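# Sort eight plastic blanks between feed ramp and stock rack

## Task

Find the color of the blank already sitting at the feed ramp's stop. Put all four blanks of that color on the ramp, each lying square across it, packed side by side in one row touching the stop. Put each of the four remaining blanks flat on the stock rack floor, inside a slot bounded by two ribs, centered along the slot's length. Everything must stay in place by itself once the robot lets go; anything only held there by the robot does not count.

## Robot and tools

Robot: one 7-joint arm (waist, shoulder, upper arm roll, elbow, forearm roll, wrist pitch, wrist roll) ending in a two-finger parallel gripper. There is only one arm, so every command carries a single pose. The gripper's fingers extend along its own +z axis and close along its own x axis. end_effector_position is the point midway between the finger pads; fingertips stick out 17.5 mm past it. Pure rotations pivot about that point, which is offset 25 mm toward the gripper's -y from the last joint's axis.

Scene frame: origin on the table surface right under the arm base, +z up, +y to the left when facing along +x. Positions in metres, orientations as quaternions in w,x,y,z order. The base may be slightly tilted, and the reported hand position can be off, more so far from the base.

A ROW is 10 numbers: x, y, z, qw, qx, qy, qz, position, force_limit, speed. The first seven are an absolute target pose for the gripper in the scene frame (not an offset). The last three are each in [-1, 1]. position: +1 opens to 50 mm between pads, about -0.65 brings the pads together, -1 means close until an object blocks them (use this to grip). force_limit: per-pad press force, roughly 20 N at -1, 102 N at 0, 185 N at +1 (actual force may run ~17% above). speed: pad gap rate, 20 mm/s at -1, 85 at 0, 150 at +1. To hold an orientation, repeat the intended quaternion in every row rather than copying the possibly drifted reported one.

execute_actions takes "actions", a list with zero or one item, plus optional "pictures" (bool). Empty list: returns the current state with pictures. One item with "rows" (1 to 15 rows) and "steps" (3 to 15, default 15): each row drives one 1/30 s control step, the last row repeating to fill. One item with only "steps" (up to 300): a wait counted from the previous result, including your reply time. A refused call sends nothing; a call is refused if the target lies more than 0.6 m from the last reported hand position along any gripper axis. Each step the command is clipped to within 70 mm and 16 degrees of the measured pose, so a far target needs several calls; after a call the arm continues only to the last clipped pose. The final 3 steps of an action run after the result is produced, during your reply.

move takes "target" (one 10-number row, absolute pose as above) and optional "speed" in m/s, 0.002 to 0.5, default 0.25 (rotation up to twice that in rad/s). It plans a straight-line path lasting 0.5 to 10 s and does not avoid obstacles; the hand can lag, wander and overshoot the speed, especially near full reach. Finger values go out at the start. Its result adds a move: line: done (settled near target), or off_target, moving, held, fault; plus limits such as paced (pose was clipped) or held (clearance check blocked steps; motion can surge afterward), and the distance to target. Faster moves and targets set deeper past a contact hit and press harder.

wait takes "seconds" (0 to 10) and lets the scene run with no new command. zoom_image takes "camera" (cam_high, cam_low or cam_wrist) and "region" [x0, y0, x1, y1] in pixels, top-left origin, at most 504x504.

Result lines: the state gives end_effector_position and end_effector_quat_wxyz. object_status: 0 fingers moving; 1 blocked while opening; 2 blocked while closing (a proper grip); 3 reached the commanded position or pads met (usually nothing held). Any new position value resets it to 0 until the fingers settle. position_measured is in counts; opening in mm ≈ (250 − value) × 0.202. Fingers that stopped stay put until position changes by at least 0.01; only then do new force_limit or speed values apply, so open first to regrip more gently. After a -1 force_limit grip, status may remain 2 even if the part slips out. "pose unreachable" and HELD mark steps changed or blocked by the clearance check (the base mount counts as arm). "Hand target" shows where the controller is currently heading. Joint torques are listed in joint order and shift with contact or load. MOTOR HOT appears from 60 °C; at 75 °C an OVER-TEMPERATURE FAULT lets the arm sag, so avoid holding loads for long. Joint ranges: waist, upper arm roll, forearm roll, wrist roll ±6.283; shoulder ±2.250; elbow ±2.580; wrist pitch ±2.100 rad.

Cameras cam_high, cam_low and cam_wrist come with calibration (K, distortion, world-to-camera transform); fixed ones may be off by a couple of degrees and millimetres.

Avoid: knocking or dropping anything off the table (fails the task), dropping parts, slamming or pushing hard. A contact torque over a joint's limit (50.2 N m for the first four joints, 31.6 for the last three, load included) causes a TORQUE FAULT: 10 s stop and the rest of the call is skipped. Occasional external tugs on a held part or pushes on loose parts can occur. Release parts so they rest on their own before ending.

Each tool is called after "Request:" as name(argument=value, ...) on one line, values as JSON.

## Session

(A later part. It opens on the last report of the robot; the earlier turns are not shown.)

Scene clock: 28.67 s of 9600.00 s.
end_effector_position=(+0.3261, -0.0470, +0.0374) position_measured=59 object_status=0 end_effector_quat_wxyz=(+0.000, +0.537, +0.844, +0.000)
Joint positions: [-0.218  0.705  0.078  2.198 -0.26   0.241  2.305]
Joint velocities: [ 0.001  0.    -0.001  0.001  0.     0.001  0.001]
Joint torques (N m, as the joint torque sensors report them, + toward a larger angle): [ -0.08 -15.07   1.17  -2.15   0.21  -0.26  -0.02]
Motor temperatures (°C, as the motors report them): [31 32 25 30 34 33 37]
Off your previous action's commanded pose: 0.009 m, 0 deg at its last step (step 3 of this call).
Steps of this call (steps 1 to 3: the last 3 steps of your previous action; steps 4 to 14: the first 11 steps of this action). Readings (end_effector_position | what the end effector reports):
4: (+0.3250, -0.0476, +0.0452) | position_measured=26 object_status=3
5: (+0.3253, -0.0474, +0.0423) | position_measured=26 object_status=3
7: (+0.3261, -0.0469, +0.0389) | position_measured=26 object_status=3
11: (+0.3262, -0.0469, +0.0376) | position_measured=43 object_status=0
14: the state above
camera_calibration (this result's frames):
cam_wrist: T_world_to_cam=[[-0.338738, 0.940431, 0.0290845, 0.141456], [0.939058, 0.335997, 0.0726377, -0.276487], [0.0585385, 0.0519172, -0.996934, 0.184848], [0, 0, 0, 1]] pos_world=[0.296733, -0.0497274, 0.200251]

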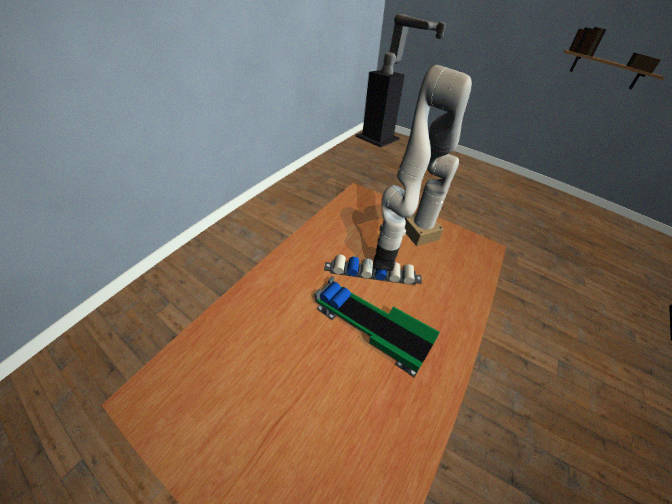

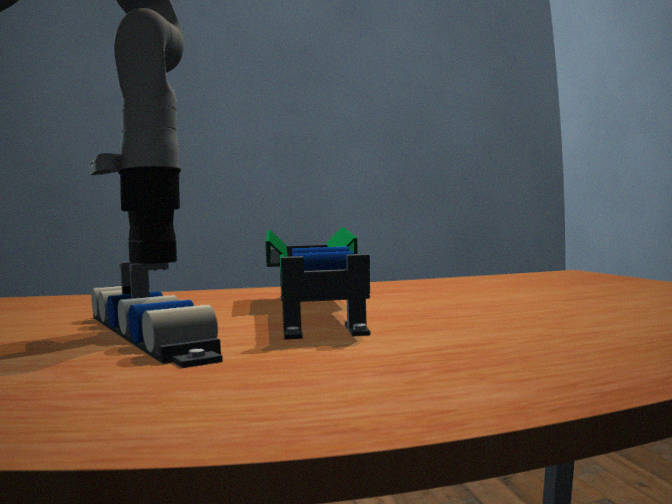

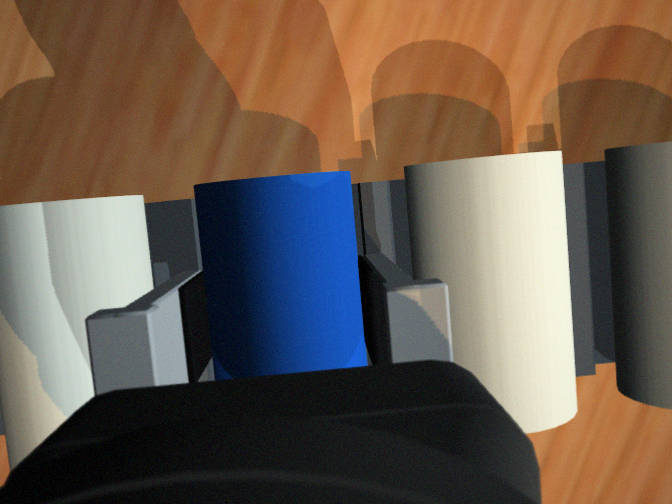

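Request:
execute_actions(actions=[{"rows": [[0.3256,-0.0472,0.0373,0,0.5373,0.8434,0,-1,-0.4,-0.4],[0.3256,-0.0472,0.0377,0,0.5373,0.8434,0,-1,-0.4,-0.4],[0.3256,-0.0472,0.0386,0,0.5373,0.8434,0,-1,-0.4,-0.4],[0.3256,-0.0472,0.0405,0,0.5373,0.8434,0,-1,-0.4,-0.4],[0.3256,-0.0472,0.0433,0,0.5373,0.8434,0,-1,-0.4,-0.4],[0.3256,-0.0472,0.0471,0,0.5373,0.8434,0,-1,-0.4,-0.4],[0.3256,-0.0472,0.0519,0,0.5373,0.8434,0,-1,-0.4,-0.4],[0.326,-0.0472,0.0576,0,0.5376,0.8432,0,-1,-0.4,-0.4],[0.3268,-0.0471,0.064,0,0.5385,0.8426,0,-1,-0.4,-0.4],[0.3283,-0.0471,0.071,0,0.5398,0.8418,0,-1,-0.4,-0.4],[0.3306,-0.047,0.0784,0,0.542,0.8404,0,-1,-0.4,-0.4],[0.3339,-0.0468,0.086,0,0.5451,0.8384,0,-1,-0.4,-0.4],[0.3381,-0.0466,0.0936,0,0.549,0.8358,0,-1,-0.4,-0.4],[0.3435,-0.0464,0.101,0,0.554,0.8325,0,-1,-0.4,-0.4],[0.3498,-0.0461,0.108,0,0.5598,0.8286,0,-1,-0.4,-0.4]], "steps": 15}])

Request:
execute_actions(actions=[{"rows": [[0.3571,-0.0458,0.1144,0,0.5666,0.824,0,-1,-0.4,-0.4],[0.3654,-0.0454,0.1201,0,0.5742,0.8187,0,-1,-0.4,-0.4],[0.3747,-0.045,0.1249,0,0.5825,0.8128,0,-1,-0.4,-0.4],[0.3847,-0.0445,0.1287,0,0.5916,0.8063,0,-1,-0.4,-0.4],[0.3954,-0.044,0.1315,0,0.6011,0.7992,0,-1,-0.4,-0.4],[0.4066,-0.0435,0.1334,0,0.611,0.7917,0,-1,-0.4,-0.4],[0.4183,-0.043,0.1345,0,0.6213,0.7836,0,-1,-0.4,-0.4],[0.4303,-0.0424,0.1349,0,0.6318,0.7752,0,-1,-0.4,-0.4],[0.4425,-0.0419,0.135,0,0.6421,0.7666,0,-1,-0.4,-0.4],[0.4546,-0.0413,0.135,0,0.6524,0.7579,0,-1,-0.4,-0.4],[0.4666,-0.0407,0.135,0,0.6625,0.7491,0,-1,-0.4,-0.4],[0.4783,-0.0402,0.135,0,0.6722,0.7403,0,-1,-0.4,-0.4],[0.4895,-0.0397,0.135,0,0.6814,0.7319,0,-1,-0.4,-0.4],[0.5002,-0.0392,0.135,0,0.69,0.7238,0,-1,-0.4,-0.4],[0.5102,-0.0387,0.135,0,0.698,0.7161,0,-1,-0.4,-0.4]], "steps": 15}])

Request:
execute_actions(actions=[{"rows": [[0.5195,-0.0383,0.135,0,0.7054,0.7088,0,-1,-0.4,-0.4],[0.5278,-0.0379,0.135,0,0.7119,0.7023,0,-1,-0.4,-0.4],[0.5351,-0.0376,0.135,0,0.7176,0.6964,0,-1,-0.4,-0.4],[0.5414,-0.0373,0.135,0,0.7225,0.6914,0,-1,-0.4,-0.4],[0.5468,-0.0371,0.135,0,0.7266,0.6871,0,-1,-0.4,-0.4],[0.551,-0.0369,0.1349,0,0.7298,0.6837,0,-1,-0.4,-0.4],[0.5543,-0.0367,0.1342,0,0.7323,0.681,0,-1,-0.4,-0.4],[0.5566,-0.0366,0.1329,0,0.7341,0.6791,0,-1,-0.4,-0.4],[0.5581,-0.0366,0.1309,0,0.7351,0.6779,0,-1,-0.4,-0.4],[0.5589,-0.0365,0.1285,0,0.7359,0.6771,0,-1,-0.4,-0.4],[0.5593,-0.0365,0.1261,0,0.7361,0.6769,0,-1,-0.4,-0.4],[0.5593,-0.0365,0.1241,0,0.7361,0.6769,0,-1,-0.4,-0.4],[0.5593,-0.0365,0.1228,0,0.7361,0.6769,0,-1,-0.4,-0.4],[0.5593,-0.0365,0.1221,0,0.7361,0.6769,0,-1,-0.4,-0.4],[0.5593,-0.0365,0.122,0,0.7361,0.6769,0,-1,-0.4,-0.4]], "steps": 15}])

Request:
execute_actions(actions=[{"rows": [[0.5593,-0.0365,0.122,0,0.7361,0.6769,0,-1,-0.4,-0.4]], "steps": 7}], pictures=true)

Scene clock: 30.27 s of 9600.00 s.
end_effector_position=(+0.3277, -0.0465, +0.0655) position_measured=59 object_status=2 end_effector_quat_wxyz=(+0.001, +0.539, +0.842, +0.001)
Joint positions: [-0.245  0.628  0.114  2.188 -0.247  0.328  2.289]
Joint velocities: [-0.17  -0.429  0.244 -0.168  0.083  0.611 -0.162]
Joint torques (N m, as the joint torque sensors report them, + toward a larger angle): [ -0.36 -15.91   0.92  -3.73   0.03   0.2    0.09]
Motor temperatures (°C, as the motors report them): [31 32 25 30 34 33 37]
Off your previous action's commanded pose: 0.001 m, 0 deg at its last step (step 3 of this call).
Steps of this call (steps 1 to 3: the last 3 steps of your previous action; steps 4 to 36: nothing new was sent; steps 37 to 48: the first 12 steps of this action). Readings (end_effector_position | what the end effector reports):
37: (+0.3261, -0.0470, +0.0375) | position_measured=59 object_status=2
38: (+0.3260, -0.0471, +0.0376) | position_measured=59 object_status=2
40: (+0.3259, -0.0470, +0.0385) | position_measured=59 object_status=2
44: (+0.3263, -0.0468, +0.0471) | position_measured=59 object_status=2
48: the state above

Scene clock: 30.77 s of 9600.00 s.
end_effector_position=(+0.4275, -0.0436, +0.1402) position_measured=59 object_status=2 end_effector_quat_wxyz=(+0.016, +0.625, +0.781, +0.017)
Joint positions: [-0.328  0.579  0.246  1.853 -0.247  0.686  2.06 ]
Joint velocities: [-0.088  0.421  0.177 -0.994 -0.166  0.523 -0.673]
Joint torques (N m, as the joint torque sensors report them, + toward a larger angle): [ -0.27 -15.39   1.11  -5.94   0.03   0.21  -0.24]
Motor temperatures (°C, as the motors report them): [31 32 25 30 34 33 37]
Off your previous action's commanded pose: 0.028 m, 2 deg at its last step (step 3 of this call).
Steps of this call (steps 1 to 3: the last 3 steps of your previous action; steps 4 to 15: the first 12 steps of this action). Readings (end_effector_position | what the end effector reports):
4: (+0.3389, -0.0462, +0.0912) | position_measured=59 object_status=2
5: (+0.3433, -0.0462, +0.0973) | position_measured=59 object_status=2
7: (+0.3545, -0.0461, +0.1087) | position_measured=59 object_status=2
11: (+0.3861, -0.0453, +0.1277) | position_measured=59 object_status=2
15: the state above

Scene clock: 31.27 s of 9600.00 s.
end_effector_position=(+0.5505, -0.0360, +0.1331) position_measured=59 object_status=2 end_effector_quat_wxyz=(+0.010, +0.728, +0.685, +0.011)
Joint positions: [-0.346  0.829  0.318  1.37  -0.303  0.954  1.757]
Joint velocities: [ 0.021  0.422  0.066 -0.667 -0.044  0.433 -0.318]
Joint torques (N m, as the joint torque sensors report them, + toward a larger angle): [  0.05 -22.84   2.74  -7.68   0.21   0.13  -0.21]
Motor temperatures (°C, as the motors report them): [31 32 25 30 34 33 37]
Off your previous action's commanded pose: 0.053 m, 8 deg at its last step (step 3 of this call).
Steps of this call (steps 1 to 3: the last 3 steps of your previous action; steps 4 to 15: the first 12 steps of this action). Readings (end_effector_position | what the end effector reports):
4: (+0.4674, -0.0406, +0.1389) | position_measured=59 object_status=2
5: (+0.4773, -0.0399, +0.1387) | position_measured=59 object_status=2
7: (+0.4966, -0.0387, +0.1384) | position_measured=59 object_status=2
11: (+0.5294, -0.0370, +0.1375) | position_measured=59 object_status=2
15: the state above

Scene clock: 31.50 s of 9600.00 s.
end_effector_position=(+0.5596, -0.0362, +0.1239) position_measured=59 object_status=2 end_effector_quat_wxyz=(+0.001, +0.736, +0.677, +0.001)
Joint positions: [-0.339  0.879  0.322  1.298 -0.307  1.003  1.729]
Joint velocities: [ 0.004  0.033 -0.004 -0.038 -0.002  0.025 -0.004]
Joint torques (N m, as the joint torque sensors report them, + toward a larger angle): [ -0.09 -23.77   2.52  -8.22   0.32  -0.02  -0.05]
Motor temperatures (°C, as the motors report them): [31 32 25 30 34 33 37]
Off your previous action's commanded pose: 0.005 m, 1 deg at its last step (step 3 of this call).
Steps of this call (steps 1 to 3: the last 3 steps of your previous action; steps 4 to 7: the first 4 steps of this action). Readings (end_effector_position | what the end effector reports):
4: (+0.5587, -0.0365, +0.1255) | position_measured=59 object_status=2
5: (+0.5593, -0.0364, +0.1246) | position_measured=59 object_status=2
7: the state above
camera_calibration (this result's frames):
cam_wrist: T_world_to_cam=[[0.173639, 0.984344, 0.0302642, -0.0774461], [0.98165, -0.17546, 0.0746772, -0.54831], [0.0788183, 0.016742, -0.996748, 0.244153], [0, 0, 0, 1]] pos_world=[0.532453, -0.0240602, 0.286649]

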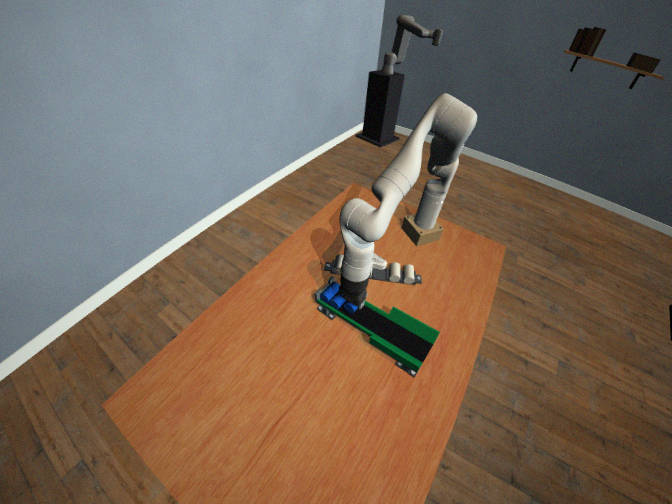

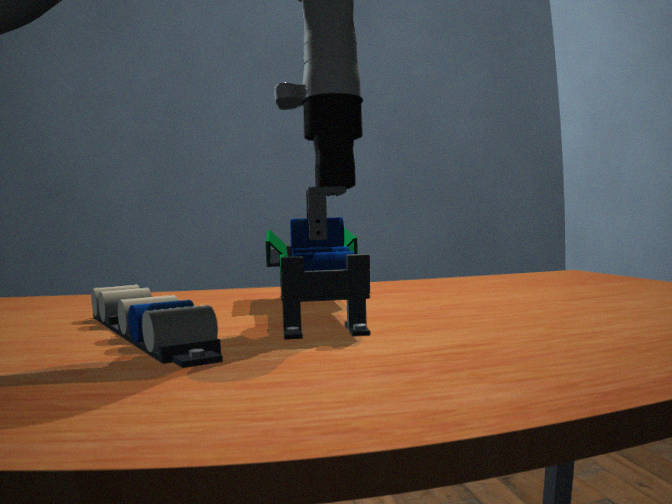

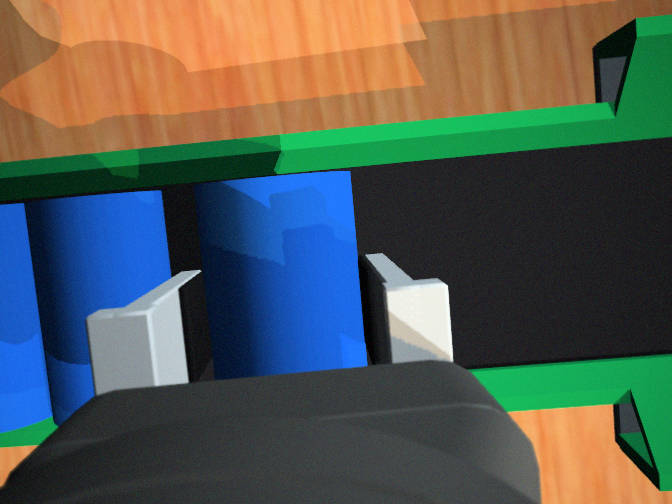

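Request:
execute_actions(actions=[{"rows": [[0.5593,-0.0365,0.121,0,0.7361,0.6769,0,-1,-0.4,-0.4],[0.5593,-0.0365,0.1191,0,0.7361,0.6769,0,-1,-0.4,-0.4],[0.5593,-0.0365,0.1166,0,0.7361,0.6769,0,-1,-0.4,-0.4],[0.5593,-0.0365,0.1137,0,0.7361,0.6769,0,-1,-0.4,-0.4],[0.5593,-0.0365,0.1106,0,0.7361,0.6769,0,-1,-0.4,-0.4],[0.5593,-0.0365,0.1075,0,0.7361,0.6769,0,-1,-0.4,-0.4],[0.5593,-0.0365,0.1046,0,0.7361,0.6769,0,-1,-0.4,-0.4],[0.5593,-0.0365,0.102,0,0.7361,0.6769,0,-1,-0.4,-0.4],[0.5593,-0.0365,0.0998,0,0.7361,0.6769,0,-1,-0.4,-0.4],[0.5593,-0.0365,0.098,0,0.7361,0.6769,0,-1,-0.4,-0.4],[0.5593,-0.0365,0.0967,0,0.7361,0.6769,0,-1,-0.4,-0.4],[0.5593,-0.0365,0.0957,0,0.7361,0.6769,0,-1,-0.4,-0.4],[0.5593,-0.0365,0.095,0,0.7361,0.6769,0,-1,-0.4,-0.4],[0.5593,-0.0365,0.0944,0,0.7361,0.6769,0,-1,-0.4,-0.4],[0.5593,-0.0365,0.094,0,0.7361,0.6769,0,-1,-0.4,-0.4]], "steps": 15}])

Request:
execute_actions(actions=[{"rows": [[0.5593,-0.0365,0.0937,0,0.7361,0.6769,0,-1,-0.4,-0.4],[0.5593,-0.0365,0.0935,0,0.7361,0.6769,0,-1,-0.4,-0.4],[0.5593,-0.0365,0.0935,0,0.7361,0.6769,0,-1,-0.4,-0.4],[0.5593,-0.0365,0.0935,0,0.7361,0.6769,0,1,-0.4,-0.75],[0.5593,-0.0365,0.0935,0,0.7361,0.6769,0,1,-0.4,-0.75],[0.5593,-0.0365,0.0935,0,0.7361,0.6769,0,1,-0.4,-0.75],[0.5593,-0.0365,0.0935,0,0.7361,0.6769,0,1,-0.4,-0.75],[0.5593,-0.0365,0.0938,0,0.7361,0.6769,0,1,-0.4,-0.75],[0.5593,-0.0365,0.0944,0,0.7361,0.6769,0,1,-0.4,-0.75],[0.5593,-0.0367,0.0953,0,0.7361,0.6769,0,1,-0.4,-0.75],[0.5593,-0.037,0.0965,0,0.7361,0.6769,0,1,-0.4,-0.75],[0.5592,-0.0373,0.0978,0,0.7361,0.6769,0,1,-0.4,-0.75],[0.5592,-0.0376,0.0992,0,0.7361,0.6769,0,1,-0.4,-0.75],[0.5592,-0.038,0.1006,0,0.7361,0.6769,0,1,-0.4,-0.75],[0.5591,-0.0384,0.102,0,0.7361,0.6769,0,1,-0.4,-0.75]], "steps": 15}])

Request:
execute_actions(actions=[{"rows": [[0.5591,-0.0388,0.1033,0,0.7361,0.6769,0,1,-0.4,-0.75],[0.5591,-0.0393,0.1045,0,0.7361,0.6769,0,1,-0.4,-0.75],[0.559,-0.0398,0.1056,0,0.7361,0.6769,0,1,-0.4,-0.75],[0.559,-0.0404,0.1066,0,0.7361,0.6769,0,1,-0.4,-0.75],[0.5589,-0.041,0.1075,0,0.7361,0.6769,0,1,-0.4,-0.75],[0.5589,-0.0416,0.1084,0,0.7361,0.6769,0,1,-0.4,-0.75],[0.5588,-0.0422,0.1093,0,0.7361,0.6769,0,1,-0.4,-0.75],[0.5588,-0.0427,0.1102,0,0.7361,0.6769,0,1,-0.4,-0.75],[0.5588,-0.0431,0.1112,0,0.7361,0.6769,0,1,-0.4,-0.75],[0.5587,-0.0434,0.1124,0,0.7361,0.6769,0,1,-0.4,-0.75],[0.5587,-0.0436,0.114,0,0.7361,0.6769,0,1,-0.4,-0.75],[0.5587,-0.0436,0.116,0,0.7361,0.6769,0,1,-0.4,-0.75],[0.5587,-0.0436,0.1185,0,0.7361,0.6769,0,1,-0.4,-0.75],[0.5587,-0.0436,0.121,0,0.7361,0.6769,0,1,-0.4,-0.75],[0.5587,-0.0436,0.123,0,0.7361,0.6769,0,1,-0.4,-0.75]], "steps": 15}], pictures=true)

Scene clock: 32.67 s of 9600.00 s.
end_effector_position=(+0.5592, -0.0364, +0.0985) position_measured=59 object_status=2 end_effector_quat_wxyz=(-0.000, +0.736, +0.677, -0.000)
Joint positions: [-0.335  0.916  0.312  1.312 -0.317  0.955  1.736]
Joint velocities: [ 0.007  0.068 -0.022  0.028 -0.018 -0.097  0.015]
Joint torques (N m, as the joint torque sensors report them, + toward a larger angle): [  0.44 -25.22   2.8   -8.15   0.11   0.    -0.02]
Motor temperatures (°C, as the motors report them): [31 32 25 30 34 33 37]
Off your previous action's commanded pose: 0.001 m, 0 deg at its last step (step 3 of this call).
Steps of this call (steps 1 to 3: the last 3 steps of your previous action; steps 4 to 23: nothing new was sent; steps 24 to 35: the first 12 steps of this action). Readings (end_effector_position | what the end effector reports):
24: (+0.5593, -0.0365, +0.1219) | position_measured=59 object_status=2
25: (+0.5594, -0.0366, +0.1212) | position_measured=59 object_status=2
27: (+0.5594, -0.0367, +0.1183) | position_measured=59 object_status=2
31: (+0.5593, -0.0366, +0.1078) | position_measured=59 object_status=2
35: the state above

Scene clock: 33.17 s of 9600.00 s.
end_effector_position=(+0.5593, -0.0368, +0.0958) position_measured=7 object_status=0 end_effector_quat_wxyz=(-0.000, +0.736, +0.677, +0.000)
Joint positions: [-0.333  0.92   0.311  1.314 -0.318  0.95   1.738]
Joint velocities: [ 0.007 -0.046  0.012 -0.014  0.01   0.057  0.002]
Joint torques (N m, as the joint torque sensors report them, + toward a larger angle): [  0.42 -24.06   3.41  -8.08   0.23   0.21   0.03]
Motor temperatures (°C, as the motors report them): [31 32 25 30 34 33 37]
Off your previous action's commanded pose: 0.001 m, 0 deg at its last step (step 3 of this call).
Steps of this call (steps 1 to 3: the last 3 steps of your previous action; steps 4 to 15: the first 12 steps of this action). Readings (end_effector_position | what the end effector reports):
4: (+0.5593, -0.0364, +0.0947) | position_measured=59 object_status=2
5: (+0.5593, -0.0364, +0.0942) | position_measured=59 object_status=2
7: (+0.5593, -0.0364, +0.0939) | position_measured=55 object_status=0
11: (+0.5594, -0.0365, +0.0937) | position_measured=31 object_status=0
15: the state above

Scene clock: 33.67 s of 9600.00 s.
end_effector_position=(+0.5587, -0.0433, +0.1129) position_measured=3 object_status=3 end_effector_quat_wxyz=(+0.000, +0.736, +0.677, -0.000)
Joint positions: [-0.325  0.896  0.318  1.303 -0.31   0.984  1.743]
Joint velocities: [ 0.002 -0.063  0.018 -0.028  0.019  0.091 -0.004]
Joint torques (N m, as the joint torque sensors report them, + toward a larger angle): [ -0.31 -24.11   2.35  -8.39   0.33   0.12  -0.12]
Motor temperatures (°C, as the motors report them): [31 32 25 30 34 33 37]
Off your previous action's commanded pose: 0.003 m, 0 deg at its last step (step 3 of this call).
Steps of this call (steps 1 to 3: the last 3 steps of your previous action; steps 4 to 15: the first 12 steps of this action). Readings (end_effector_position | what the end effector reports):
4: (+0.5592, -0.0381, +0.1008) | position_measured=3 object_status=0
5: (+0.5591, -0.0385, +0.1021) | position_measured=3 object_status=0
7: (+0.5590, -0.0395, +0.1045) | position_measured=3 object_status=0
11: (+0.5588, -0.0418, +0.1085) | position_measured=3 object_status=3
15: the state above
camera_calibration (this result's frames):
cam_wrist: T_world_to_cam=[[0.174014, 0.984311, 0.0291826, -0.0700041], [0.981842, -0.175699, 0.0715329, -0.547568], [0.075538, 0.016205, -0.997011, 0.2352], [0, 0, 0, 1]] pos_world=[0.53204, -0.0311125, 0.275709]

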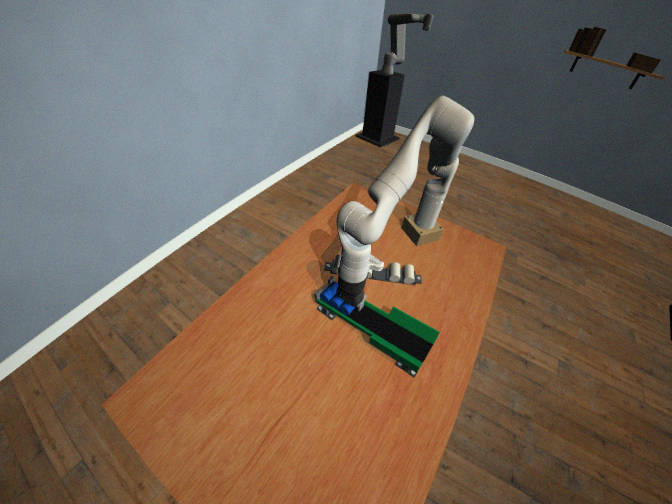

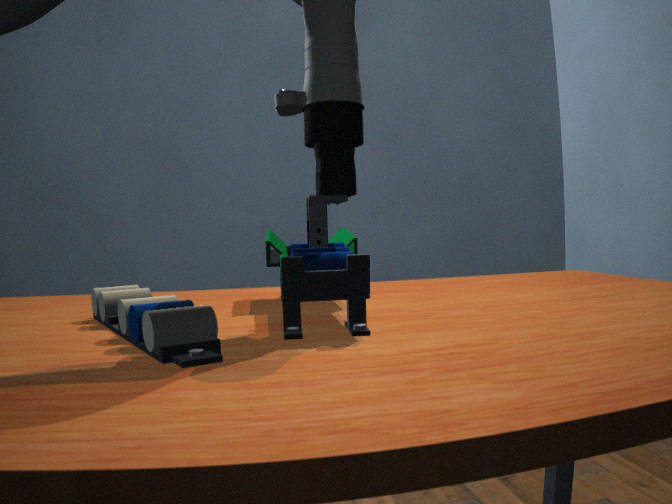

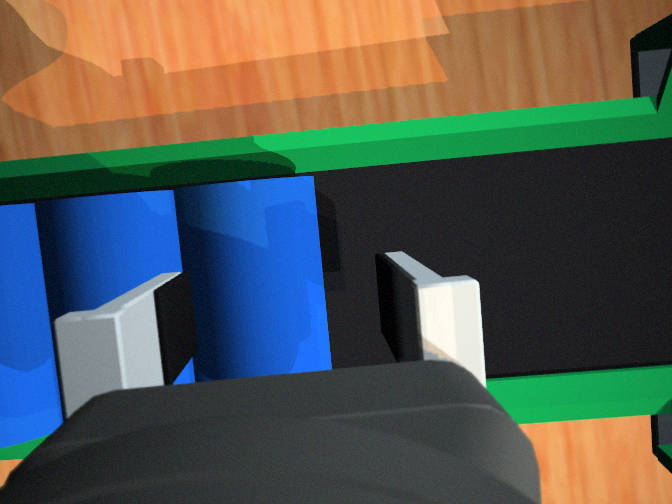

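Request:
execute_actions(actions=[{"rows": [[0.5587,-0.0436,0.1238,0,0.7361,0.6769,0,1,-0.4,-0.75],[0.5584,-0.0438,0.125,0,0.7359,0.6771,0,1,-0.4,-0.75],[0.5577,-0.0441,0.1265,0,0.7351,0.6779,0,1,-0.4,-0.75],[0.5565,-0.0448,0.128,0,0.7341,0.6791,0,1,-0.4,-0.75],[0.5547,-0.0458,0.129,0,0.7323,0.681,0,1,-0.4,-0.75],[0.552,-0.0472,0.1297,0,0.7298,0.6837,0,1,-0.4,-0.75],[0.5486,-0.0491,0.13,0,0.7266,0.6871,0,1,-0.4,-0.75],[0.5444,-0.0514,0.13,0,0.7225,0.6914,0,1,-0.4,-0.75],[0.5393,-0.0541,0.13,0,0.7176,0.6964,0,1,-0.4,-0.75],[0.5334,-0.0573,0.13,0,0.7119,0.7023,0,1,-0.4,-0.75],[0.5267,-0.0609,0.13,0,0.7054,0.7088,0,1,-0.4,-0.75],[0.5193,-0.0649,0.13,0,0.698,0.7161,0,1,-0.4,-0.75],[0.5113,-0.0693,0.13,0,0.69,0.7238,0,1,-0.4,-0.75],[0.5027,-0.0739,0.13,0,0.6814,0.7319,0,1,-0.4,-0.75],[0.4936,-0.0788,0.13,0,0.6722,0.7403,0,1,-0.4,-0.75]], "steps": 15}])

Request:
execute_actions(actions=[{"rows": [[0.4842,-0.0839,0.13,0,0.6625,0.7491,0,0.84,-0.4,-0.6],[0.4746,-0.0891,0.1299,0,0.6524,0.7579,0,0.84,-0.4,-0.6],[0.4649,-0.0944,0.1295,0,0.6421,0.7666,0,0.84,-0.4,-0.6],[0.4551,-0.0997,0.1284,0,0.6318,0.7752,0,0.84,-0.4,-0.6],[0.4455,-0.1049,0.1265,0,0.6213,0.7836,0,0.84,-0.4,-0.6],[0.4361,-0.11,0.1238,0,0.611,0.7917,0,0.84,-0.4,-0.6],[0.427,-0.1149,0.1202,0,0.6011,0.7992,0,0.84,-0.4,-0.6],[0.4184,-0.1195,0.1159,0,0.5916,0.8063,0,0.84,-0.4,-0.6],[0.4104,-0.1239,0.111,0,0.5825,0.8128,0,0.84,-0.4,-0.6],[0.403,-0.1279,0.1056,0,0.5742,0.8187,0,0.84,-0.4,-0.6],[0.3963,-0.1315,0.1,0,0.5666,0.824,0,0.84,-0.4,-0.6],[0.3904,-0.1347,0.0944,0,0.5598,0.8286,0,0.84,-0.4,-0.6],[0.3853,-0.1374,0.089,0,0.554,0.8325,0,0.84,-0.4,-0.6],[0.3811,-0.1397,0.0841,0,0.549,0.8358,0,0.84,-0.4,-0.6],[0.3777,-0.1416,0.0798,0,0.5451,0.8384,0,0.84,-0.4,-0.6]], "steps": 15}])

Request:
execute_actions(actions=[{"rows": [[0.375,-0.143,0.0762,0,0.542,0.8404,0,0.84,-0.4,-0.6],[0.3732,-0.144,0.0735,0,0.5398,0.8418,0,0.84,-0.4,-0.6],[0.372,-0.1447,0.0716,0,0.5385,0.8426,0,0.84,-0.4,-0.6],[0.3713,-0.145,0.0705,0,0.5376,0.8432,0,0.84,-0.4,-0.6],[0.371,-0.1452,0.0701,0,0.5373,0.8434,0,0.84,-0.4,-0.6],[0.371,-0.1452,0.07,0,0.5373,0.8434,0,0.84,-0.4,-0.6]], "steps": 15}], pictures=true)

Scene clock: 34.73 s of 9600.00 s.
end_effector_position=(+0.5385, -0.0545, +0.1306) position_measured=3 object_status=3 end_effector_quat_wxyz=(-0.001, +0.717, +0.697, -0.001)
Joint positions: [-0.31   0.833  0.31   1.372 -0.289  0.977  1.813]
Joint velocities: [ 0.118 -0.248 -0.089  0.524  0.105 -0.259  0.507]
Joint torques (N m, as the joint torque sensors report them, + toward a larger angle): [  0.27 -23.09   3.21  -7.5    0.01  -0.17   0.08]
Motor temperatures (°C, as the motors report them): [31 32 25 30 34 33 37]
Off your previous action's commanded pose: 0.004 m, 0 deg at its last step (step 3 of this call).
Steps of this call (steps 1 to 3: the last 3 steps of your previous action; steps 4 to 20: nothing new was sent; steps 21 to 32: the first 12 steps of this action). Readings (end_effector_position | what the end effector reports):
21: (+0.5586, -0.0436, +0.1231) | position_measured=3 object_status=3
22: (+0.5586, -0.0436, +0.1236) | position_measured=3 object_status=3
24: (+0.5580, -0.0438, +0.1256) | position_measured=3 object_status=3
28: (+0.5526, -0.0470, +0.1297) | position_measured=3 object_status=3
32: the state above

Scene clock: 35.23 s of 9600.00 s.
end_effector_position=(+0.4221, -0.1157, +0.1142) position_measured=26 object_status=3 end_effector_quat_wxyz=(-0.012, +0.600, +0.800, -0.016)
Joint positions: [-0.179  0.685  0.238  1.76  -0.209  0.751  2.224]
Joint velocities: [ 0.415 -0.149 -0.226  0.858  0.123 -0.742  0.933]
Joint torques (N m, as the joint torque sensors report them, + toward a larger angle): [  0.05 -18.91   1.55  -6.57   0.18  -0.04   0.34]
Motor temperatures (°C, as the motors report them): [31 32 25 30 34 33 37]
Off your previous action's commanded pose: 0.032 m, 5 deg at its last step (step 3 of this call).
Steps of this call (steps 1 to 3: the last 3 steps of your previous action; steps 4 to 15: the first 12 steps of this action). Readings (end_effector_position | what the end effector reports):
4: (+0.5149, -0.0670, +0.1303) | position_measured=8 object_status=0
5: (+0.5077, -0.0708, +0.1301) | position_measured=16 object_status=0
7: (+0.4920, -0.0791, +0.1297) | position_measured=26 object_status=0
11: (+0.4572, -0.0975, +0.1258) | position_measured=26 object_status=0
15: the state above

Scene clock: 35.73 s of 9600.00 s.
end_effector_position=(+0.3716, -0.1437, +0.0699) position_measured=26 object_status=3 end_effector_quat_wxyz=(-0.000, +0.536, +0.844, -0.000)
Joint positions: [-0.025  0.692  0.138  1.97  -0.213  0.491  2.485]
Joint velocities: [ 0.029 -0.001 -0.005  0.007 -0.011 -0.011  0.019]
Joint torques (N m, as the joint torque sensors report them, + toward a larger angle): [  0.56 -17.7    0.85  -4.03   0.01   0.17   0.16]
Motor temperatures (°C, as the motors report them): [31 32 25 30 34 33 37]
Off your previous action's commanded pose: 0.033 m, 5 deg at its last step (step 3 of this call).
Steps of this call (steps 1 to 3: the last 3 steps of your previous action; steps 4 to 15: the first 12 steps of this action). Readings (end_effector_position | what the end effector reports):
4: (+0.3924, -0.1312, +0.0957) | position_measured=26 object_status=3
5: (+0.3868, -0.1344, +0.0910) | position_measured=26 object_status=3
7: (+0.3779, -0.1400, +0.0819) | position_measured=26 object_status=3
11: (+0.3714, -0.1437, +0.0710) | position_measured=26 object_status=3
15: the state above
camera_calibration (this result's frames):
cam_wrist: T_world_to_cam=[[-0.341767, 0.939318, 0.0296191, 0.247817], [0.938064, 0.339065, 0.0712079, -0.288199], [0.056844, 0.0521211, -0.997022, 0.220248], [0, 0, 0, 1]] pos_world=[0.342525, -0.14654, 0.232774]

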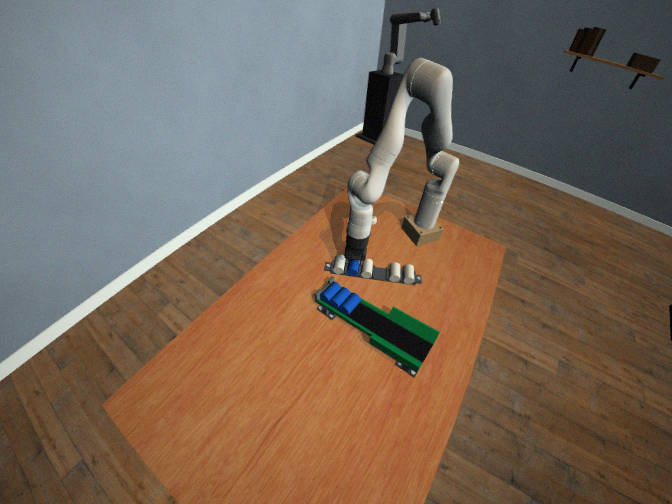

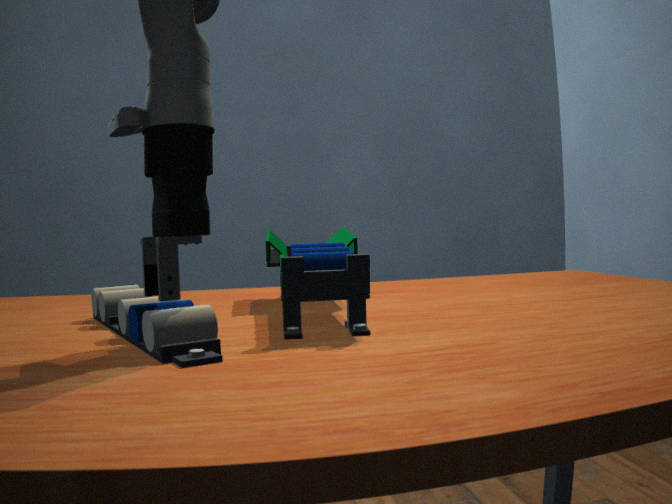

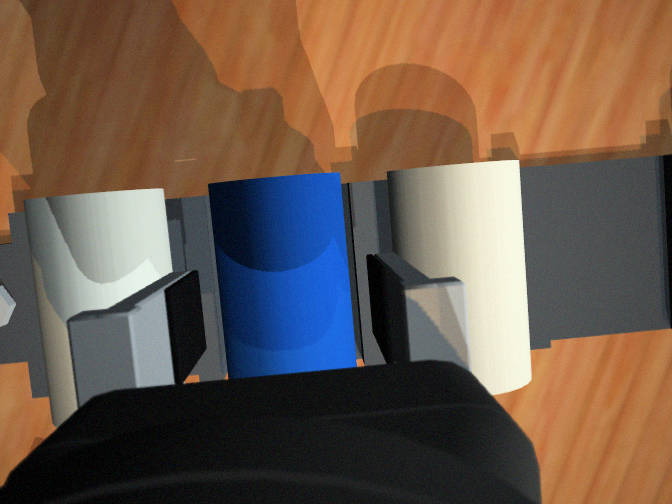

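Request:
execute_actions(actions=[{"rows": [[0.3709,-0.1452,0.0695,0,0.5373,0.8434,0,0.84,-0.4,-0.6],[0.3708,-0.1453,0.068,0,0.5373,0.8434,0,0.84,-0.4,-0.6],[0.3707,-0.1453,0.0655,0,0.5373,0.8434,0,0.84,-0.4,-0.6],[0.3707,-0.1453,0.0622,0,0.5373,0.8434,0,0.84,-0.4,-0.6],[0.3707,-0.1453,0.0582,0,0.5373,0.8434,0,0.84,-0.4,-0.6],[0.3707,-0.1453,0.0538,0,0.5373,0.8434,0,0.84,-0.4,-0.6],[0.3707,-0.1453,0.0495,0,0.5373,0.8434,0,0.84,-0.4,-0.6],[0.3707,-0.1453,0.0456,0,0.5373,0.8434,0,0.84,-0.4,-0.6],[0.3707,-0.1453,0.0423,0,0.5373,0.8434,0,0.84,-0.4,-0.6],[0.3707,-0.1453,0.0398,0,0.5373,0.8434,0,0.84,-0.4,-0.6],[0.3707,-0.1453,0.0383,0,0.5373,0.8434,0,0.84,-0.4,-0.6],[0.3707,-0.1453,0.0375,0,0.5373,0.8434,0,0.84,-0.4,-0.6],[0.3707,-0.1453,0.0374,0,0.5373,0.8434,0,0.84,-0.4,-0.6]], "steps": 15}])

Request:
execute_actions(actions=[{"rows": [[0.3707,-0.1453,0.0374,0,0.5373,0.8434,0,0.84,-0.4,-0.6],[0.3707,-0.1453,0.0374,0,0.5373,0.8434,0,-1,-0.4,-0.4]], "steps": 9}], pictures=true)

Scene clock: 36.50 s of 9600.00 s.
end_effector_position=(+0.3706, -0.1452, +0.0419) position_measured=26 object_status=3 end_effector_quat_wxyz=(-0.000, +0.537, +0.843, -0.000)
Joint positions: [-0.006  0.756  0.116  1.978 -0.228  0.417  2.498]
Joint velocities: [ 0.035  0.158 -0.063  0.011 -0.033 -0.192  0.032]
Joint torques (N m, as the joint torque sensors report them, + toward a larger angle): [  0.17 -19.37   1.06  -4.16   0.45  -0.27   0.15]
Motor temperatures (°C, as the motors report them): [31 32 25 30 34 33 37]
Off your previous action's commanded pose: 0.001 m, 0 deg at its last step (step 3 of this call).
Steps of this call (steps 1 to 3: the last 3 steps of your previous action; steps 4 to 11: nothing new was sent; steps 12 to 23: the first 12 steps of this action). Readings (end_effector_position | what the end effector reports):
12: (+0.3711, -0.1450, +0.0698) | position_measured=26 object_status=3
13: (+0.3709, -0.1451, +0.0694) | position_measured=26 object_status=3
15: (+0.3705, -0.1454, +0.0668) | position_measured=26 object_status=3
19: (+0.3701, -0.1454, +0.0549) | position_measured=26 object_status=3
23: the state above

Scene clock: 36.80 s of 9600.00 s.
end_effector_position=(+0.3710, -0.1452, +0.0377) position_measured=59 object_status=0 end_effector_quat_wxyz=(+0.000, +0.537, +0.843, +0.000)
Joint positions: [-0.004  0.765  0.112  1.978 -0.23   0.406  2.5  ]
Joint velocities: [ 0.001  0.    -0.     0.002 -0.003  0.001  0.   ]
Joint torques (N m, as the joint torque sensors report them, + toward a larger angle): [  0.13 -17.68   1.3   -3.84   0.17  -0.04  -0.07]
Motor temperatures (°C, as the motors report them): [31 32 25 30 34 33 37]
Off your previous action's commanded pose: 0.001 m, 0 deg at its last step (step 3 of this call).
Steps of this call (steps 1 to 3: the last 3 steps of your previous action; steps 4 to 9: the first 6 steps of this action). Readings (end_effector_position | what the end effector reports):
4: (+0.3713, -0.1451, +0.0383) | position_measured=26 object_status=3
5: (+0.3713, -0.1451, +0.0381) | position_measured=33 object_status=0
7: (+0.3710, -0.1452, +0.0378) | position_measured=53 object_status=0
9: the state above
camera_calibration (this result's frames):
cam_wrist: T_world_to_cam=[[-0.338472, 0.940529, 0.0290064, 0.248952], [0.939177, 0.335759, 0.0722046, -0.285775], [0.0581713, 0.0516814, -0.996968, 0.187726], [0, 0, 0, 1]] pos_world=[0.341737, -0.147897, 0.20057]

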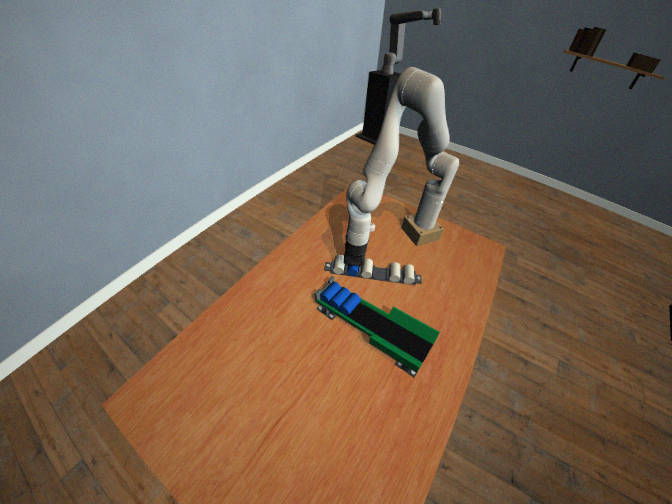

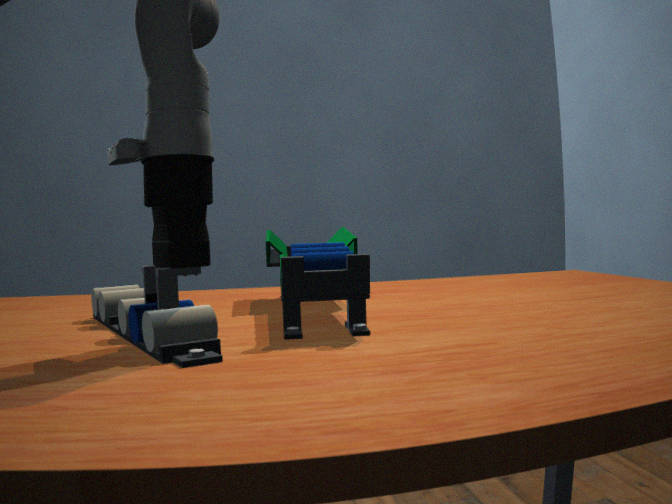

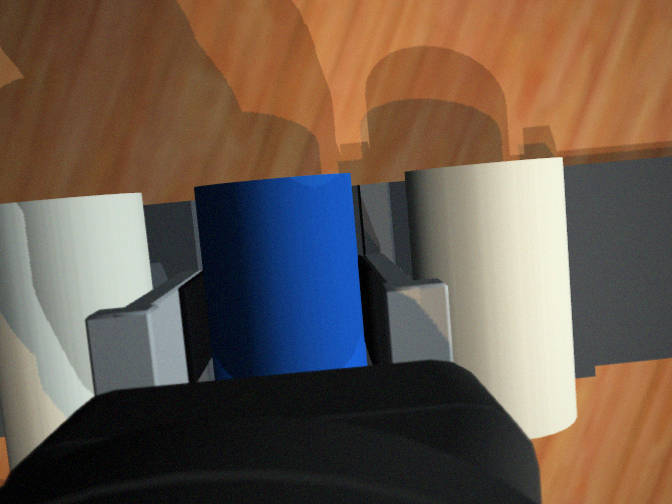

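Request:
execute_actions(actions=[])

Scene clock: 37.13 s of 9600.00 s.
end_effector_position=(+0.3710, -0.1452, +0.0377) position_measured=59 object_status=2 end_effector_quat_wxyz=(+0.000, +0.537, +0.843, +0.000)
Joint positions: [-0.004  0.765  0.112  1.978 -0.23   0.406  2.5  ]
Joint velocities: [ 0.     0.     0.001  0.002  0.    -0.001 -0.   ]
Joint torques (N m, as the joint torque sensors report them, + toward a larger angle): [ -0.34 -17.28   1.63  -3.71   0.22  -0.17   0.06]
Motor temperatures (°C, as the motors report them): [31 32 25 30 34 33 37]
Hand target: +0.371, -0.145, +0.037; -0.000, +0.537, +0.843, +0.000
Off the commanded pose: 0.000 m, 0 deg.
Kept back: nothing.
Steps of this call (steps 1 to 3: the last 3 steps of your previous action; steps 4 to 10: nothing new was sent). Readings (end_effector_position | what the end effector reports):
1: (+0.3710, -0.1452, +0.0377) | position_measured=59 object_status=0
2: (+0.3710, -0.1452, +0.0377) | position_measured=59 object_status=0
4: (+0.3710, -0.1452, +0.0377) | position_measured=59 object_status=0
8: (+0.3710, -0.1452, +0.0377) | position_measured=59 object_status=2
10: the state above
camera_calibration (this result's frames):
cam_wrist: T_world_to_cam=[[-0.338422, 0.940546, 0.0290572, 0.248937], [0.939195, 0.335705, 0.0722225, -0.28579], [0.0581739, 0.051732, -0.996965, 0.187733], [0, 0, 0, 1]] pos_world=[0.341737, -0.147908, 0.20057]

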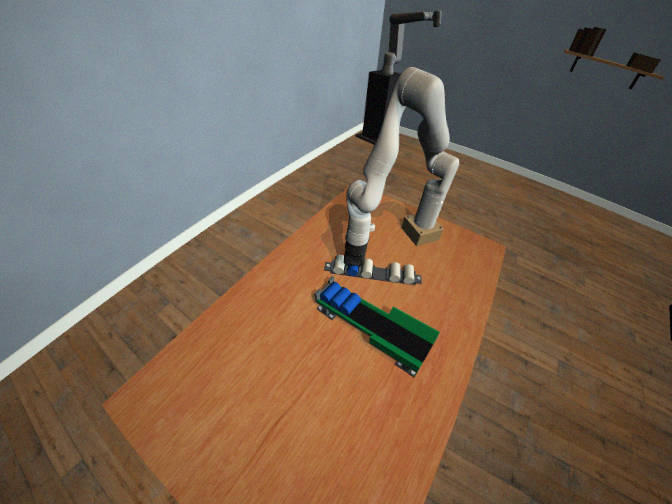

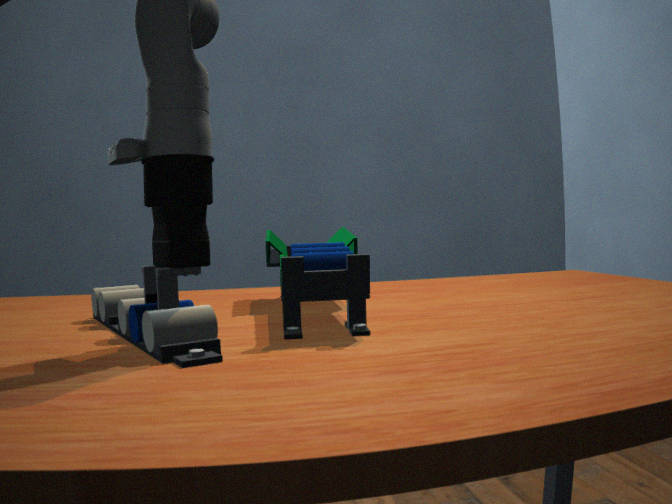

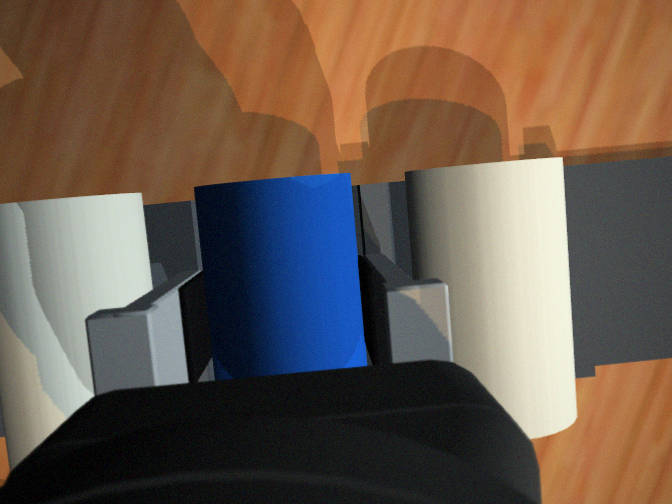

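Request:
execute_actions(actions=[{"rows":[[0.3707,-0.1453,0.0375,0,0.5373,0.8434,0,-1,-0.4,-0.4],[0.3707,-0.1453,0.0378,0,0.5373,0.8434,0,-1,-0.4,-0.4],[0.3707,-0.1453,0.0386,0,0.5373,0.8434,0,-1,-0.4,-0.4],[0.3707,-0.1453,0.0401,0,0.5373,0.8434,0,-1,-0.4,-0.4],[0.3707,-0.1453,0.0423,0,0.5373,0.8434,0,-1,-0.4,-0.4],[0.3707,-0.1453,0.0454,0,0.5373,0.8434,0,-1,-0.4,-0.4],[0.3707,-0.1453,0.0493,0,0.5373,0.8434,0,-1,-0.4,-0.4],[0.3707,-0.1453,0.0539,0,0.5373,0.8434,0,-1,-0.4,-0.4],[0.3707,-0.1453,0.0594,0,0.5373,0.8434,0,-1,-0.4,-0.4],[0.3707,-0.1453,0.0654,0,0.5373,0.8434,0,-1,-0.4,-0.4],[0.3707,-0.1453,0.0719,0,0.5373,0.8434,0,-1,-0.4,-0.4],[0.3710,-0.1451,0.0789,0,0.5377,0.8432,0,-1,-0.4,-0.4],[0.3717,-0.1445,0.0860,0,0.5384,0.8427,0,-1,-0.4,-0.4],[0.3729,-0.1436,0.0934,0,0.5398,0.8418,0,-1,-0.4,-0.4],[0.3748,-0.1421,0.1005,0,0.5420,0.8404,0,-1,-0.4,-0.4]],"steps":15}])

Request:
execute_actions(actions=[{"rows":[[0.3775,-0.1400,0.1075,0,0.5451,0.8384,0,-1,-0.4,-0.4],[0.3810,-0.1373,0.1140,0,0.5490,0.8358,0,-1,-0.4,-0.4],[0.3853,-0.1339,0.1200,0,0.5540,0.8325,0,-1,-0.4,-0.4],[0.3905,-0.1299,0.1255,0,0.5598,0.8286,0,-1,-0.4,-0.4],[0.3966,-0.1252,0.1301,0,0.5666,0.8240,0,-1,-0.4,-0.4],[0.4034,-0.1200,0.1340,0,0.5741,0.8188,0,-1,-0.4,-0.4],[0.4109,-0.1141,0.1371,0,0.5825,0.8128,0,-1,-0.4,-0.4],[0.4191,-0.1077,0.1393,0,0.5915,0.8063,0,-1,-0.4,-0.4],[0.4278,-0.1010,0.1408,0,0.6011,0.7992,0,-1,-0.4,-0.4],[0.4371,-0.0938,0.1416,0,0.6110,0.7916,0,-1,-0.4,-0.4],[0.4467,-0.0864,0.142,0,0.6213,0.7836,0,-1,-0.4,-0.4],[0.4565,-0.0787,0.142,0,0.6317,0.7752,0,-1,-0.4,-0.4],[0.4665,-0.0710,0.142,0,0.6421,0.7666,0,-1,-0.4,-0.4],[0.4764,-0.0633,0.142,0,0.6524,0.7579,0,-1,-0.4,-0.4],[0.4862,-0.0556,0.142,0,0.6625,0.7491,0,-1,-0.4,-0.4]],"steps":15}])

Request:
execute_actions(actions=[{"rows":[[0.4958,-0.0482,0.142,0,0.6722,0.7404,0,-1,-0.4,-0.4],[0.5051,-0.0410,0.142,0,0.6814,0.7319,0,-1,-0.4,-0.4],[0.5138,-0.0343,0.142,0,0.6901,0.7238,0,-1,-0.4,-0.4],[0.5220,-0.0279,0.142,0,0.6981,0.7160,0,-1,-0.4,-0.4],[0.5295,-0.0220,0.142,0,0.7054,0.7088,0,-1,-0.4,-0.4],[0.5363,-0.0168,0.142,0,0.7119,0.7023,0,-1,-0.4,-0.4],[0.5424,-0.0121,0.142,0,0.7176,0.6965,0,-1,-0.4,-0.4],[0.5476,-0.0081,0.1418,0,0.7225,0.6914,0,-1,-0.4,-0.4],[0.5519,-0.0047,0.1413,0,0.7266,0.6871,0,-1,-0.4,-0.4],[0.5554,-0.0020,0.1403,0,0.7298,0.6837,0,-1,-0.4,-0.4],[0.5581,0.0001,0.1389,0,0.7323,0.6810,0,-1,-0.4,-0.4],[0.5600,0.0016,0.1371,0,0.7341,0.6791,0,-1,-0.4,-0.4],[0.5612,0.0025,0.1351,0,0.7352,0.6779,0,-1,-0.4,-0.4],[0.5619,0.0031,0.1330,0,0.7358,0.6772,0,-1,-0.4,-0.4],[0.5622,0.0033,0.1310,0,0.7361,0.6769,0,-1,-0.4,-0.4]],"steps":15}])

Request:
execute_actions(actions=[{"rows":[[0.5622,0.0033,0.1292,0,0.7361,0.6769,0,-1,-0.4,-0.4],[0.5622,0.0033,0.1278,0,0.7361,0.6769,0,-1,-0.4,-0.4],[0.5622,0.0033,0.1268,0,0.7361,0.6769,0,-1,-0.4,-0.4],[0.5622,0.0033,0.1262,0,0.7361,0.6769,0,-1,-0.4,-0.4],[0.5622,0.0033,0.126,0,0.7361,0.6769,0,-1,-0.4,-0.4]],"steps":9}], pictures=true)

Scene clock: 39.07 s of 9600.00 s.
end_effector_position=(+0.3712, -0.1451, +0.0624) position_measured=59 object_status=2 end_effector_quat_wxyz=(+0.001, +0.537, +0.844, +0.001)
Joint positions: [-0.017  0.708  0.131  1.975 -0.219  0.467  2.491]
Joint velocities: [-0.082 -0.353  0.121 -0.043  0.077  0.397 -0.071]
Joint torques (N m, as the joint torque sensors report them, + toward a larger angle): [ -0.74 -19.13   1.44  -4.12   0.22   0.36   0.04]
Motor temperatures (°C, as the motors report them): [31 32 25 30 34 33 37]
Steps of this call (steps 1 to 46: nothing new was sent; steps 47 to 58: the first 12 steps of this action). Readings (end_effector_position | what the end effector reports):
47: (+0.3710, -0.1452, +0.0378) | position_measured=59 object_status=2
48: (+0.3710, -0.1452, +0.0378) | position_measured=59 object_status=2
50: (+0.3709, -0.1452, +0.0385) | position_measured=59 object_status=2
54: (+0.3711, -0.1451, +0.0459) | position_measured=59 object_status=2
58: the state above

Scene clock: 39.57 s of 9600.00 s.
end_effector_position=(+0.4245, -0.1026, +0.1399) position_measured=59 object_status=2 end_effector_quat_wxyz=(+0.005, +0.595, +0.803, +0.009)
Joint positions: [-0.18   0.604  0.221  1.801 -0.222  0.738  2.236]
Joint velocities: [-0.496  0.173  0.163 -0.653 -0.167  0.412 -0.954]
Joint torques (N m, as the joint torque sensors report them, + toward a larger angle): [ -1.25 -16.45   1.1   -6.83   0.1   -0.06  -0.14]
Motor temperatures (°C, as the motors report them): [31 32 25 30 34 33 37]
Off your previous action's commanded pose: 0.021 m, 1 deg at its last step (step 3 of this call).
Steps of this call (steps 1 to 3: the last 3 steps of your previous action; steps 4 to 15: the first 12 steps of this action). Readings (end_effector_position | what the end effector reports):
4: (+0.3727, -0.1436, +0.0862) | position_measured=59 object_status=2
5: (+0.3741, -0.1423, +0.0929) | position_measured=59 object_status=2
7: (+0.3789, -0.1381, +0.1064) | position_measured=59 object_status=2
11: (+0.3964, -0.1244, +0.1268) | position_measured=59 object_status=2
15: the state above

Scene clock: 40.07 s of 9600.00 s.
end_effector_position=(+0.5418, -0.0101, +0.1424) position_measured=59 object_status=2 end_effector_quat_wxyz=(+0.008, +0.716, +0.698, +0.015)
Joint positions: [-0.381  0.791  0.298  1.408 -0.289  0.945  1.745]
Joint velocities: [-0.209  0.407  0.138 -0.753 -0.053  0.441 -0.707]
Joint torques (N m, as the joint torque sensors report them, + toward a larger angle): [  0.78 -22.29   2.88  -7.42   0.42   0.33  -0.14]
Motor temperatures (°C, as the motors report them): [31 32 25 30 34 33 37]
Off your previous action's commanded pose: 0.046 m, 6 deg at its last step (step 3 of this call).
Steps of this call (steps 1 to 3: the last 3 steps of your previous action; steps 4 to 15: the first 12 steps of this action). Readings (end_effector_position | what the end effector reports):
4: (+0.4571, -0.0758, +0.1422) | position_measured=59 object_status=2
5: (+0.4656, -0.0688, +0.1424) | position_measured=59 object_status=2
7: (+0.4830, -0.0548, +0.1429) | position_measured=59 object_status=2
11: (+0.5157, -0.0292, +0.1434) | position_measured=59 object_status=2
15: the state above

Scene clock: 40.37 s of 9600.00 s.
end_effector_position=(+0.5624, +0.0032, +0.1283) position_measured=59 object_status=2 end_effector_quat_wxyz=(+0.001, +0.736, +0.677, +0.001)
Joint positions: [-0.401  0.874  0.314  1.288 -0.296  1.014  1.652]
Joint velocities: [-0.003  0.046 -0.005 -0.034  0.003  0.008 -0.011]
Joint torques (N m, as the joint torque sensors report them, + toward a larger angle): [ -0.09 -24.76   3.26  -8.44   0.22   0.22  -0.26]
Motor temperatures (°C, as the motors report them): [31 32 25 30 34 33 37]
Off your previous action's commanded pose: 0.012 m, 2 deg at its last step (step 3 of this call).
Steps of this call (steps 1 to 3: the last 3 steps of your previous action; steps 4 to 9: the first 6 steps of this action). Readings (end_effector_position | what the end effector reports):
4: (+0.5577, +0.0004, +0.1367) | position_measured=59 object_status=2
5: (+0.5598, +0.0016, +0.1345) | position_measured=59 object_status=2
7: (+0.5619, +0.0028, +0.1304) | position_measured=59 object_status=2
9: the state above
camera_calibration (this result's frames):
cam_wrist: T_world_to_cam=[[0.174435, 0.984188, 0.0307517, -0.117294], [0.981514, -0.176289, 0.0745132, -0.544375], [0.0787562, 0.0171856, -0.996746, 0.247708], [0, 0, 0, 1]] pos_world=[0.535264, 0.0152147, 0.291072]

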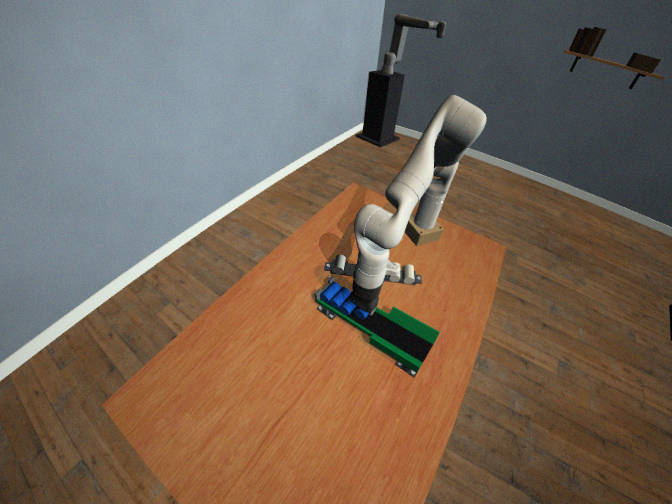

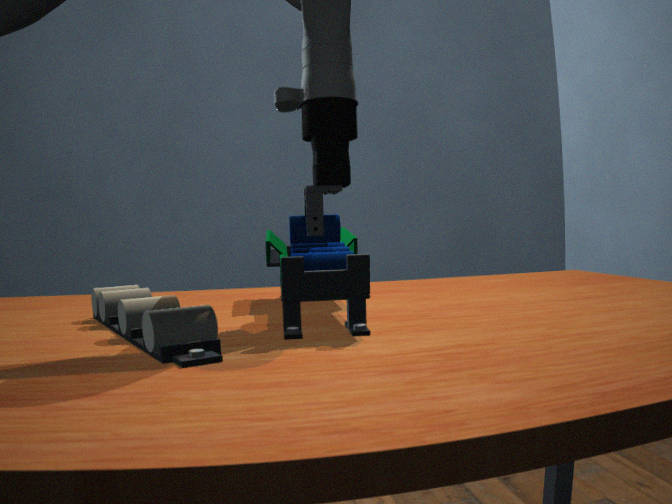

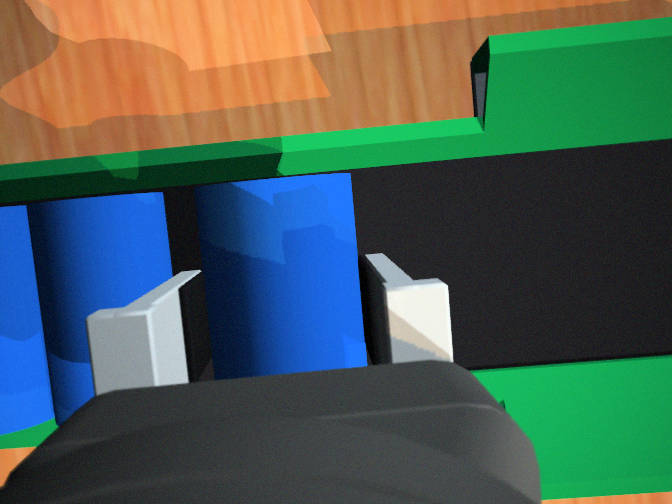

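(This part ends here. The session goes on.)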